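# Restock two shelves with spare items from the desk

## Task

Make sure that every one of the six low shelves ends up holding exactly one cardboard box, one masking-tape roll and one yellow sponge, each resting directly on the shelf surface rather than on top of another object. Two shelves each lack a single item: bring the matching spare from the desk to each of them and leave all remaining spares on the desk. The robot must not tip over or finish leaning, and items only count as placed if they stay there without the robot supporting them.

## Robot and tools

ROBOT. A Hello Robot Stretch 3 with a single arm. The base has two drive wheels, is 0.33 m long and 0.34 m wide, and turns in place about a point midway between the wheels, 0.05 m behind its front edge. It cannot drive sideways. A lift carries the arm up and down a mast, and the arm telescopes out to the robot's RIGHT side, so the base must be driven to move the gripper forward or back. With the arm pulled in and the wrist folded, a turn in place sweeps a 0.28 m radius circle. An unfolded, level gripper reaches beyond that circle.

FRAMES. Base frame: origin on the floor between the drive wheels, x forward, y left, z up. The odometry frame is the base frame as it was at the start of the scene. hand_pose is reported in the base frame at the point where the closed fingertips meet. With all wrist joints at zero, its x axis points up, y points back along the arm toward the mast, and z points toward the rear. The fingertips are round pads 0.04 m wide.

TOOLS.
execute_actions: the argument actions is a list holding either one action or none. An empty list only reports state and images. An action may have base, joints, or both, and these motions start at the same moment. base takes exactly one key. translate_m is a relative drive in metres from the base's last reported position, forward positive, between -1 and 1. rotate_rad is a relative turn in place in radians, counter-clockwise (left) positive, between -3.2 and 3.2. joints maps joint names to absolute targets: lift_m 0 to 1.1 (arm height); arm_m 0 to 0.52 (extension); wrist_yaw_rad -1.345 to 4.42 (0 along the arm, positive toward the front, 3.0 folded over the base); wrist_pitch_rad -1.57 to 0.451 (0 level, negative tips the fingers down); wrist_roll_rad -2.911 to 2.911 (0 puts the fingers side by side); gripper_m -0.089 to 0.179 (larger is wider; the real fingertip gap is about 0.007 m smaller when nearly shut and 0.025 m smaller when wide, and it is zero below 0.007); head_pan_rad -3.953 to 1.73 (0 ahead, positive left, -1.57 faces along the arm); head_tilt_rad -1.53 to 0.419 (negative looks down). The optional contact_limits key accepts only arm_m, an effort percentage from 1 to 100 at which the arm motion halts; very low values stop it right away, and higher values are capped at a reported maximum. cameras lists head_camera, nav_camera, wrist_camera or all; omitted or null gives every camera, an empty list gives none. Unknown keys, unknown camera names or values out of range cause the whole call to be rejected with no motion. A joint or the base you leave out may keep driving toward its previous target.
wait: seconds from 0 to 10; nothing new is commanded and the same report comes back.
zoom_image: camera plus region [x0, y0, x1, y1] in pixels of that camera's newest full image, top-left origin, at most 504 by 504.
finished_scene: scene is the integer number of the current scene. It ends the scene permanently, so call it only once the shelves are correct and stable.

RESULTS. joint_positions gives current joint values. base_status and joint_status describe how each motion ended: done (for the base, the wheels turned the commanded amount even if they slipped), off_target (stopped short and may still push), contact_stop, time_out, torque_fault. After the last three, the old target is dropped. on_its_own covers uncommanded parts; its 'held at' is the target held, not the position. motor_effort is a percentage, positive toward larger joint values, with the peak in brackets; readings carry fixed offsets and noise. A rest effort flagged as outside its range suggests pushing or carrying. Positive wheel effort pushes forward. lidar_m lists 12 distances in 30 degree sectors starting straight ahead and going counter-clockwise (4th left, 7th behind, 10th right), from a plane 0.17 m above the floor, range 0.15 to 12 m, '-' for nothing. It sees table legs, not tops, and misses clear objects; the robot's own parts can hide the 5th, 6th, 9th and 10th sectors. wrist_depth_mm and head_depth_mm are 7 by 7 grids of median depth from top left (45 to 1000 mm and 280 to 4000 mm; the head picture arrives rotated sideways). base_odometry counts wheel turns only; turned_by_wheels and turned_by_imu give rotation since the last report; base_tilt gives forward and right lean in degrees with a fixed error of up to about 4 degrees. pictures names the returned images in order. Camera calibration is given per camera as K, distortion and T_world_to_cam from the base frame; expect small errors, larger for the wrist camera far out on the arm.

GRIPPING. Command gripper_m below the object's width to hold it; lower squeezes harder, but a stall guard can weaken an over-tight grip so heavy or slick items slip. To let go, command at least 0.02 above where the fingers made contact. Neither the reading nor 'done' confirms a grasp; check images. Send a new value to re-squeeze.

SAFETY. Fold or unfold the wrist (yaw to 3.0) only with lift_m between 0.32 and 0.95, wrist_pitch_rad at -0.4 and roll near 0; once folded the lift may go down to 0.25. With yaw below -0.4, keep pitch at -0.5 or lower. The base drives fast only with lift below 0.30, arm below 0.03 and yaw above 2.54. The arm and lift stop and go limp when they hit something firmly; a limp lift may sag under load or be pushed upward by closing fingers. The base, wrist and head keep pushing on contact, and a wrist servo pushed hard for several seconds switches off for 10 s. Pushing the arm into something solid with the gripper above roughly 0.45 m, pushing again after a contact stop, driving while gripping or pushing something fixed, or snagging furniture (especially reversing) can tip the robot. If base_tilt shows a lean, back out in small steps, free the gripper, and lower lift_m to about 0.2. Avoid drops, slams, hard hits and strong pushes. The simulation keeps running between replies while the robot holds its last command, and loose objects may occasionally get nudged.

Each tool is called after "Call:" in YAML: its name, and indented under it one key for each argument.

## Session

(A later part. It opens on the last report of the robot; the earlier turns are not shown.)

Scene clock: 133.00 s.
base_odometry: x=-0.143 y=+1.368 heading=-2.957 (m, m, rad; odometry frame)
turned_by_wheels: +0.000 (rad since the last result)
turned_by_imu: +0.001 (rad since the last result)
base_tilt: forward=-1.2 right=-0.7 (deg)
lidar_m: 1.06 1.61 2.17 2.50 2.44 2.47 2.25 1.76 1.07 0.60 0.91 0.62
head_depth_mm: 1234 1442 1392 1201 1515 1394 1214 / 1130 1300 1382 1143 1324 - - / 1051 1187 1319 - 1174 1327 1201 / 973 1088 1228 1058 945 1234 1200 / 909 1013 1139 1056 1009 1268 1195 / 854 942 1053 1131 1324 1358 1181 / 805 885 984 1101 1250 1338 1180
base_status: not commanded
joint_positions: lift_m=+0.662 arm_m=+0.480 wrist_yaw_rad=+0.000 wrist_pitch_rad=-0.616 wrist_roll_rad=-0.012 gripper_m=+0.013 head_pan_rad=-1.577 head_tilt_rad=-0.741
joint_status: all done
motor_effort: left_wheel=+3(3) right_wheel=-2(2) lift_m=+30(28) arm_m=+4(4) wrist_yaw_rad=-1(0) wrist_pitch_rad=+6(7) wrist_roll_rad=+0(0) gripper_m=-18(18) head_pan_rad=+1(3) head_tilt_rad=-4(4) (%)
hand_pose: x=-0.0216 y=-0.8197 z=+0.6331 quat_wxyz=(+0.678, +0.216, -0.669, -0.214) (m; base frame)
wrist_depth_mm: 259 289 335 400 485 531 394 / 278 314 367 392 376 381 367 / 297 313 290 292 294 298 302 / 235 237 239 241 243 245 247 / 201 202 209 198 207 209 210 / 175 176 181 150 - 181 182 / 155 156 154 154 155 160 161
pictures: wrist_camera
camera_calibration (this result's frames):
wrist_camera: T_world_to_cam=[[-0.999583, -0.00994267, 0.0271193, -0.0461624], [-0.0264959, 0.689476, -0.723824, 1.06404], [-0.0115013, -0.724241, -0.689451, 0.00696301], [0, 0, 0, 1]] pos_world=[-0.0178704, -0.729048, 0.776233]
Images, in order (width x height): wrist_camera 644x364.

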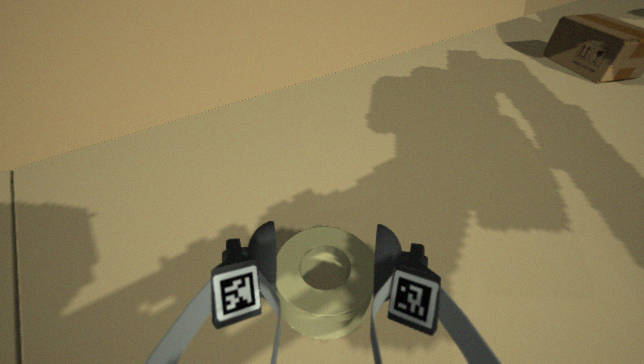

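Call:
execute_actions:
  actions:
    - {"joints":{"gripper_m":0.10}}
  cameras: ["wrist_camera"]

Call:
execute_actions:
  actions:
    - {"joints":{"lift_m":0.73}}

Scene clock: 135.30 s.
base_odometry: x=-0.143 y=+1.368 heading=-2.957 (m, m, rad; odometry frame)
turned_by_wheels: +0.000 (rad since the last result)
turned_by_imu: +0.001 (rad since the last result)
base_tilt: forward=-1.2 right=-0.8 (deg)
lidar_m: 1.06 1.61 2.17 2.50 2.44 2.47 2.26 1.76 1.07 0.60 0.91 0.62
head_depth_mm: 1234 1427 1408 1204 1542 1391 1221 / 1133 1303 1385 1146 1320 - - / 1054 1183 1312 - 1176 1342 1199 / 973 1089 1231 1061 936 1234 1199 / 915 1010 1141 1055 1009 1269 1194 / 857 946 1051 1125 1311 1372 1184 / 805 882 976 1103 1254 1339 1188
base_status: not commanded
joint_positions: lift_m=+0.662 arm_m=+0.480 wrist_yaw_rad=+0.000 wrist_pitch_rad=-0.616 wrist_roll_rad=-0.012 gripper_m=+0.100 head_pan_rad=-1.577 head_tilt_rad=-0.741
joint_status: all done
motor_effort: left_wheel=+2(2) right_wheel=-2(2) lift_m=+30(30) arm_m=+4(4) wrist_yaw_rad=+0(1) wrist_pitch_rad=+7(7) wrist_roll_rad=+0(0) gripper_m=+0(97) head_pan_rad=+2(3) head_tilt_rad=-4(5) (%)
hand_pose: x=-0.0216 y=-0.8197 z=+0.6331 quat_wxyz=(+0.678, +0.216, -0.669, -0.214) (m; base frame)
wrist_depth_mm: 259 289 336 400 482 531 395 / 277 315 363 391 378 381 367 / 297 316 289 294 294 298 301 / 236 237 239 241 244 245 247 / 201 203 209 175 206 208 210 / 175 177 177 152 176 181 182 / 155 156 157 155 159 160 161
pictures: wrist_camera
camera_calibration (this result's frames):
wrist_camera: T_world_to_cam=[[-0.999583, -0.00994173, 0.0271193, -0.0461619], [-0.0264953, 0.689476, -0.723824, 1.06404], [-0.011502, -0.724241, -0.689451, 0.00696312], [0, 0, 0, 1]] pos_world=[-0.0178705, -0.729048, 0.776233]
Images, in order (width x height): wrist_camera 644x364.

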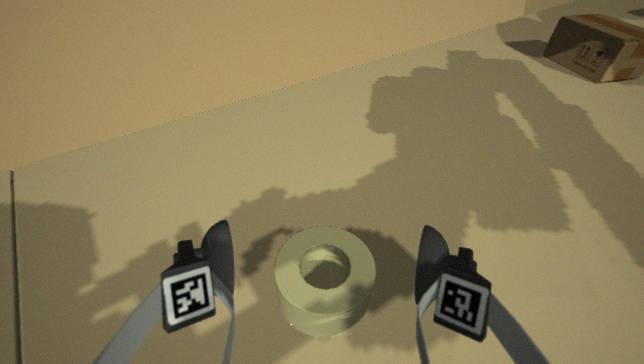

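Scene clock: 136.77 s.
base_odometry: x=-0.143 y=+1.368 heading=-2.957 (m, m, rad; odometry frame)
turned_by_wheels: +0.000 (rad since the last result)
turned_by_imu: +0.000 (rad since the last result)
base_tilt: forward=-1.2 right=-0.8 (deg)
lidar_m: 1.06 1.61 2.17 2.50 2.44 2.47 2.26 1.76 1.07 0.60 0.91 0.62
head_depth_mm: 1235 1451 1401 1201 1528 1414 - / 1140 1290 1395 1126 - - 1200 / 1042 1192 1310 1003 1178 1329 1193 / 978 1087 1227 1004 943 1240 1192 / 914 1014 1139 1056 1007 1275 1192 / 853 945 1054 1128 1316 1372 1192 / 801 880 979 1099 1253 1344 1190
base_status: not commanded
joint_positions: lift_m=+0.730 arm_m=+0.480 wrist_yaw_rad=+0.000 wrist_pitch_rad=-0.616 wrist_roll_rad=-0.012 gripper_m=+0.100 head_pan_rad=-1.577 head_tilt_rad=-0.741
joint_status: all done
motor_effort: left_wheel=+2(3) right_wheel=-2(1) lift_m=+41(48) arm_m=+4(4) wrist_yaw_rad=+1(1) wrist_pitch_rad=+7(7) wrist_roll_rad=+0(0) gripper_m=+0(0) head_pan_rad=+3(2) head_tilt_rad=-5(5) (%)
hand_pose: x=-0.0216 y=-0.8197 z=+0.7008 quat_wxyz=(+0.678, +0.216, -0.669, -0.214) (m; base frame)
wrist_depth_mm: 258 288 335 399 491 650 761 / 279 312 369 445 539 538 524 / 300 340 407 436 421 420 411 / 322 358 340 341 345 348 351 / 323 287 296 288 293 293 295 / 254 249 251 253 254 256 257 / 230 220 222 213 224 225 228
pictures: head_camera (sideways: a quarter turn clockwise sets it upright), nav_camera (sideways: a quarter turn counterclockwise sets it upright), wrist_camera
camera_calibration (this result's frames):
head_camera: T_world_to_cam=[[-0.0310183, 0.641411, -0.76657, 1.01296], [0.999379, 0.0070928, -0.0345039, 0.0478194], [-0.0166941, -0.767165, -0.641233, 0.789079], [0, 0, 0, 1]] pos_world=[-0.00319637, -0.044711, 1.28414]
nav_camera: T_world_to_cam=[[-0.0378738, -0.662827, 0.747814, -0.926981], [-0.999003, 0.0428227, -0.0126395, 0.0753509], [-0.0236456, -0.747547, -0.663788, 0.821106], [0, 0, 0, 1]] pos_world=[0.059583, -0.00383923, 1.2392]
wrist_camera: T_world_to_cam=[[-0.999583, -0.00994163, 0.0271192, -0.0479956], [-0.0264951, 0.689476, -0.723824, 1.11299], [-0.011502, -0.724241, -0.689451, 0.0535846], [0, 0, 0, 1]] pos_world=[-0.0178705, -0.729048, 0.843855]
Images, in order (width x height): head_camera 896x504, nav_camera 672x504, wrist_camera 644x364.

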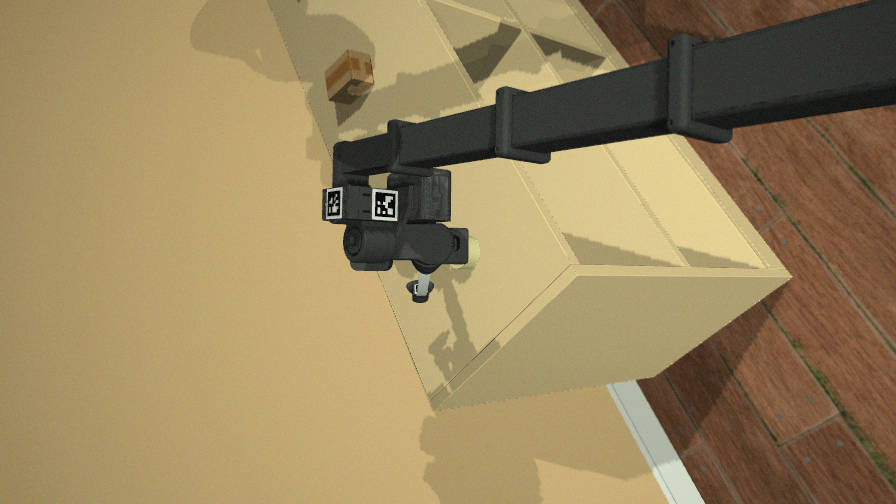

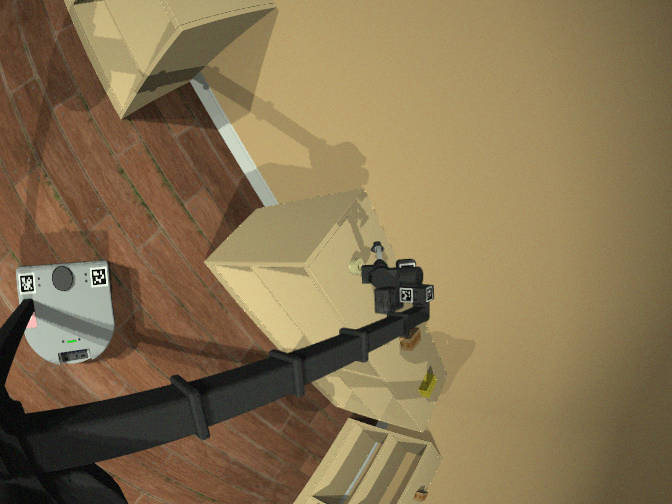

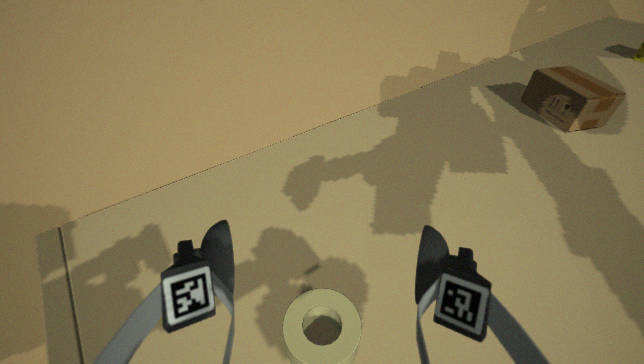

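Call:
finished_scene:
  scene: 2

The scene is finished: the task was done.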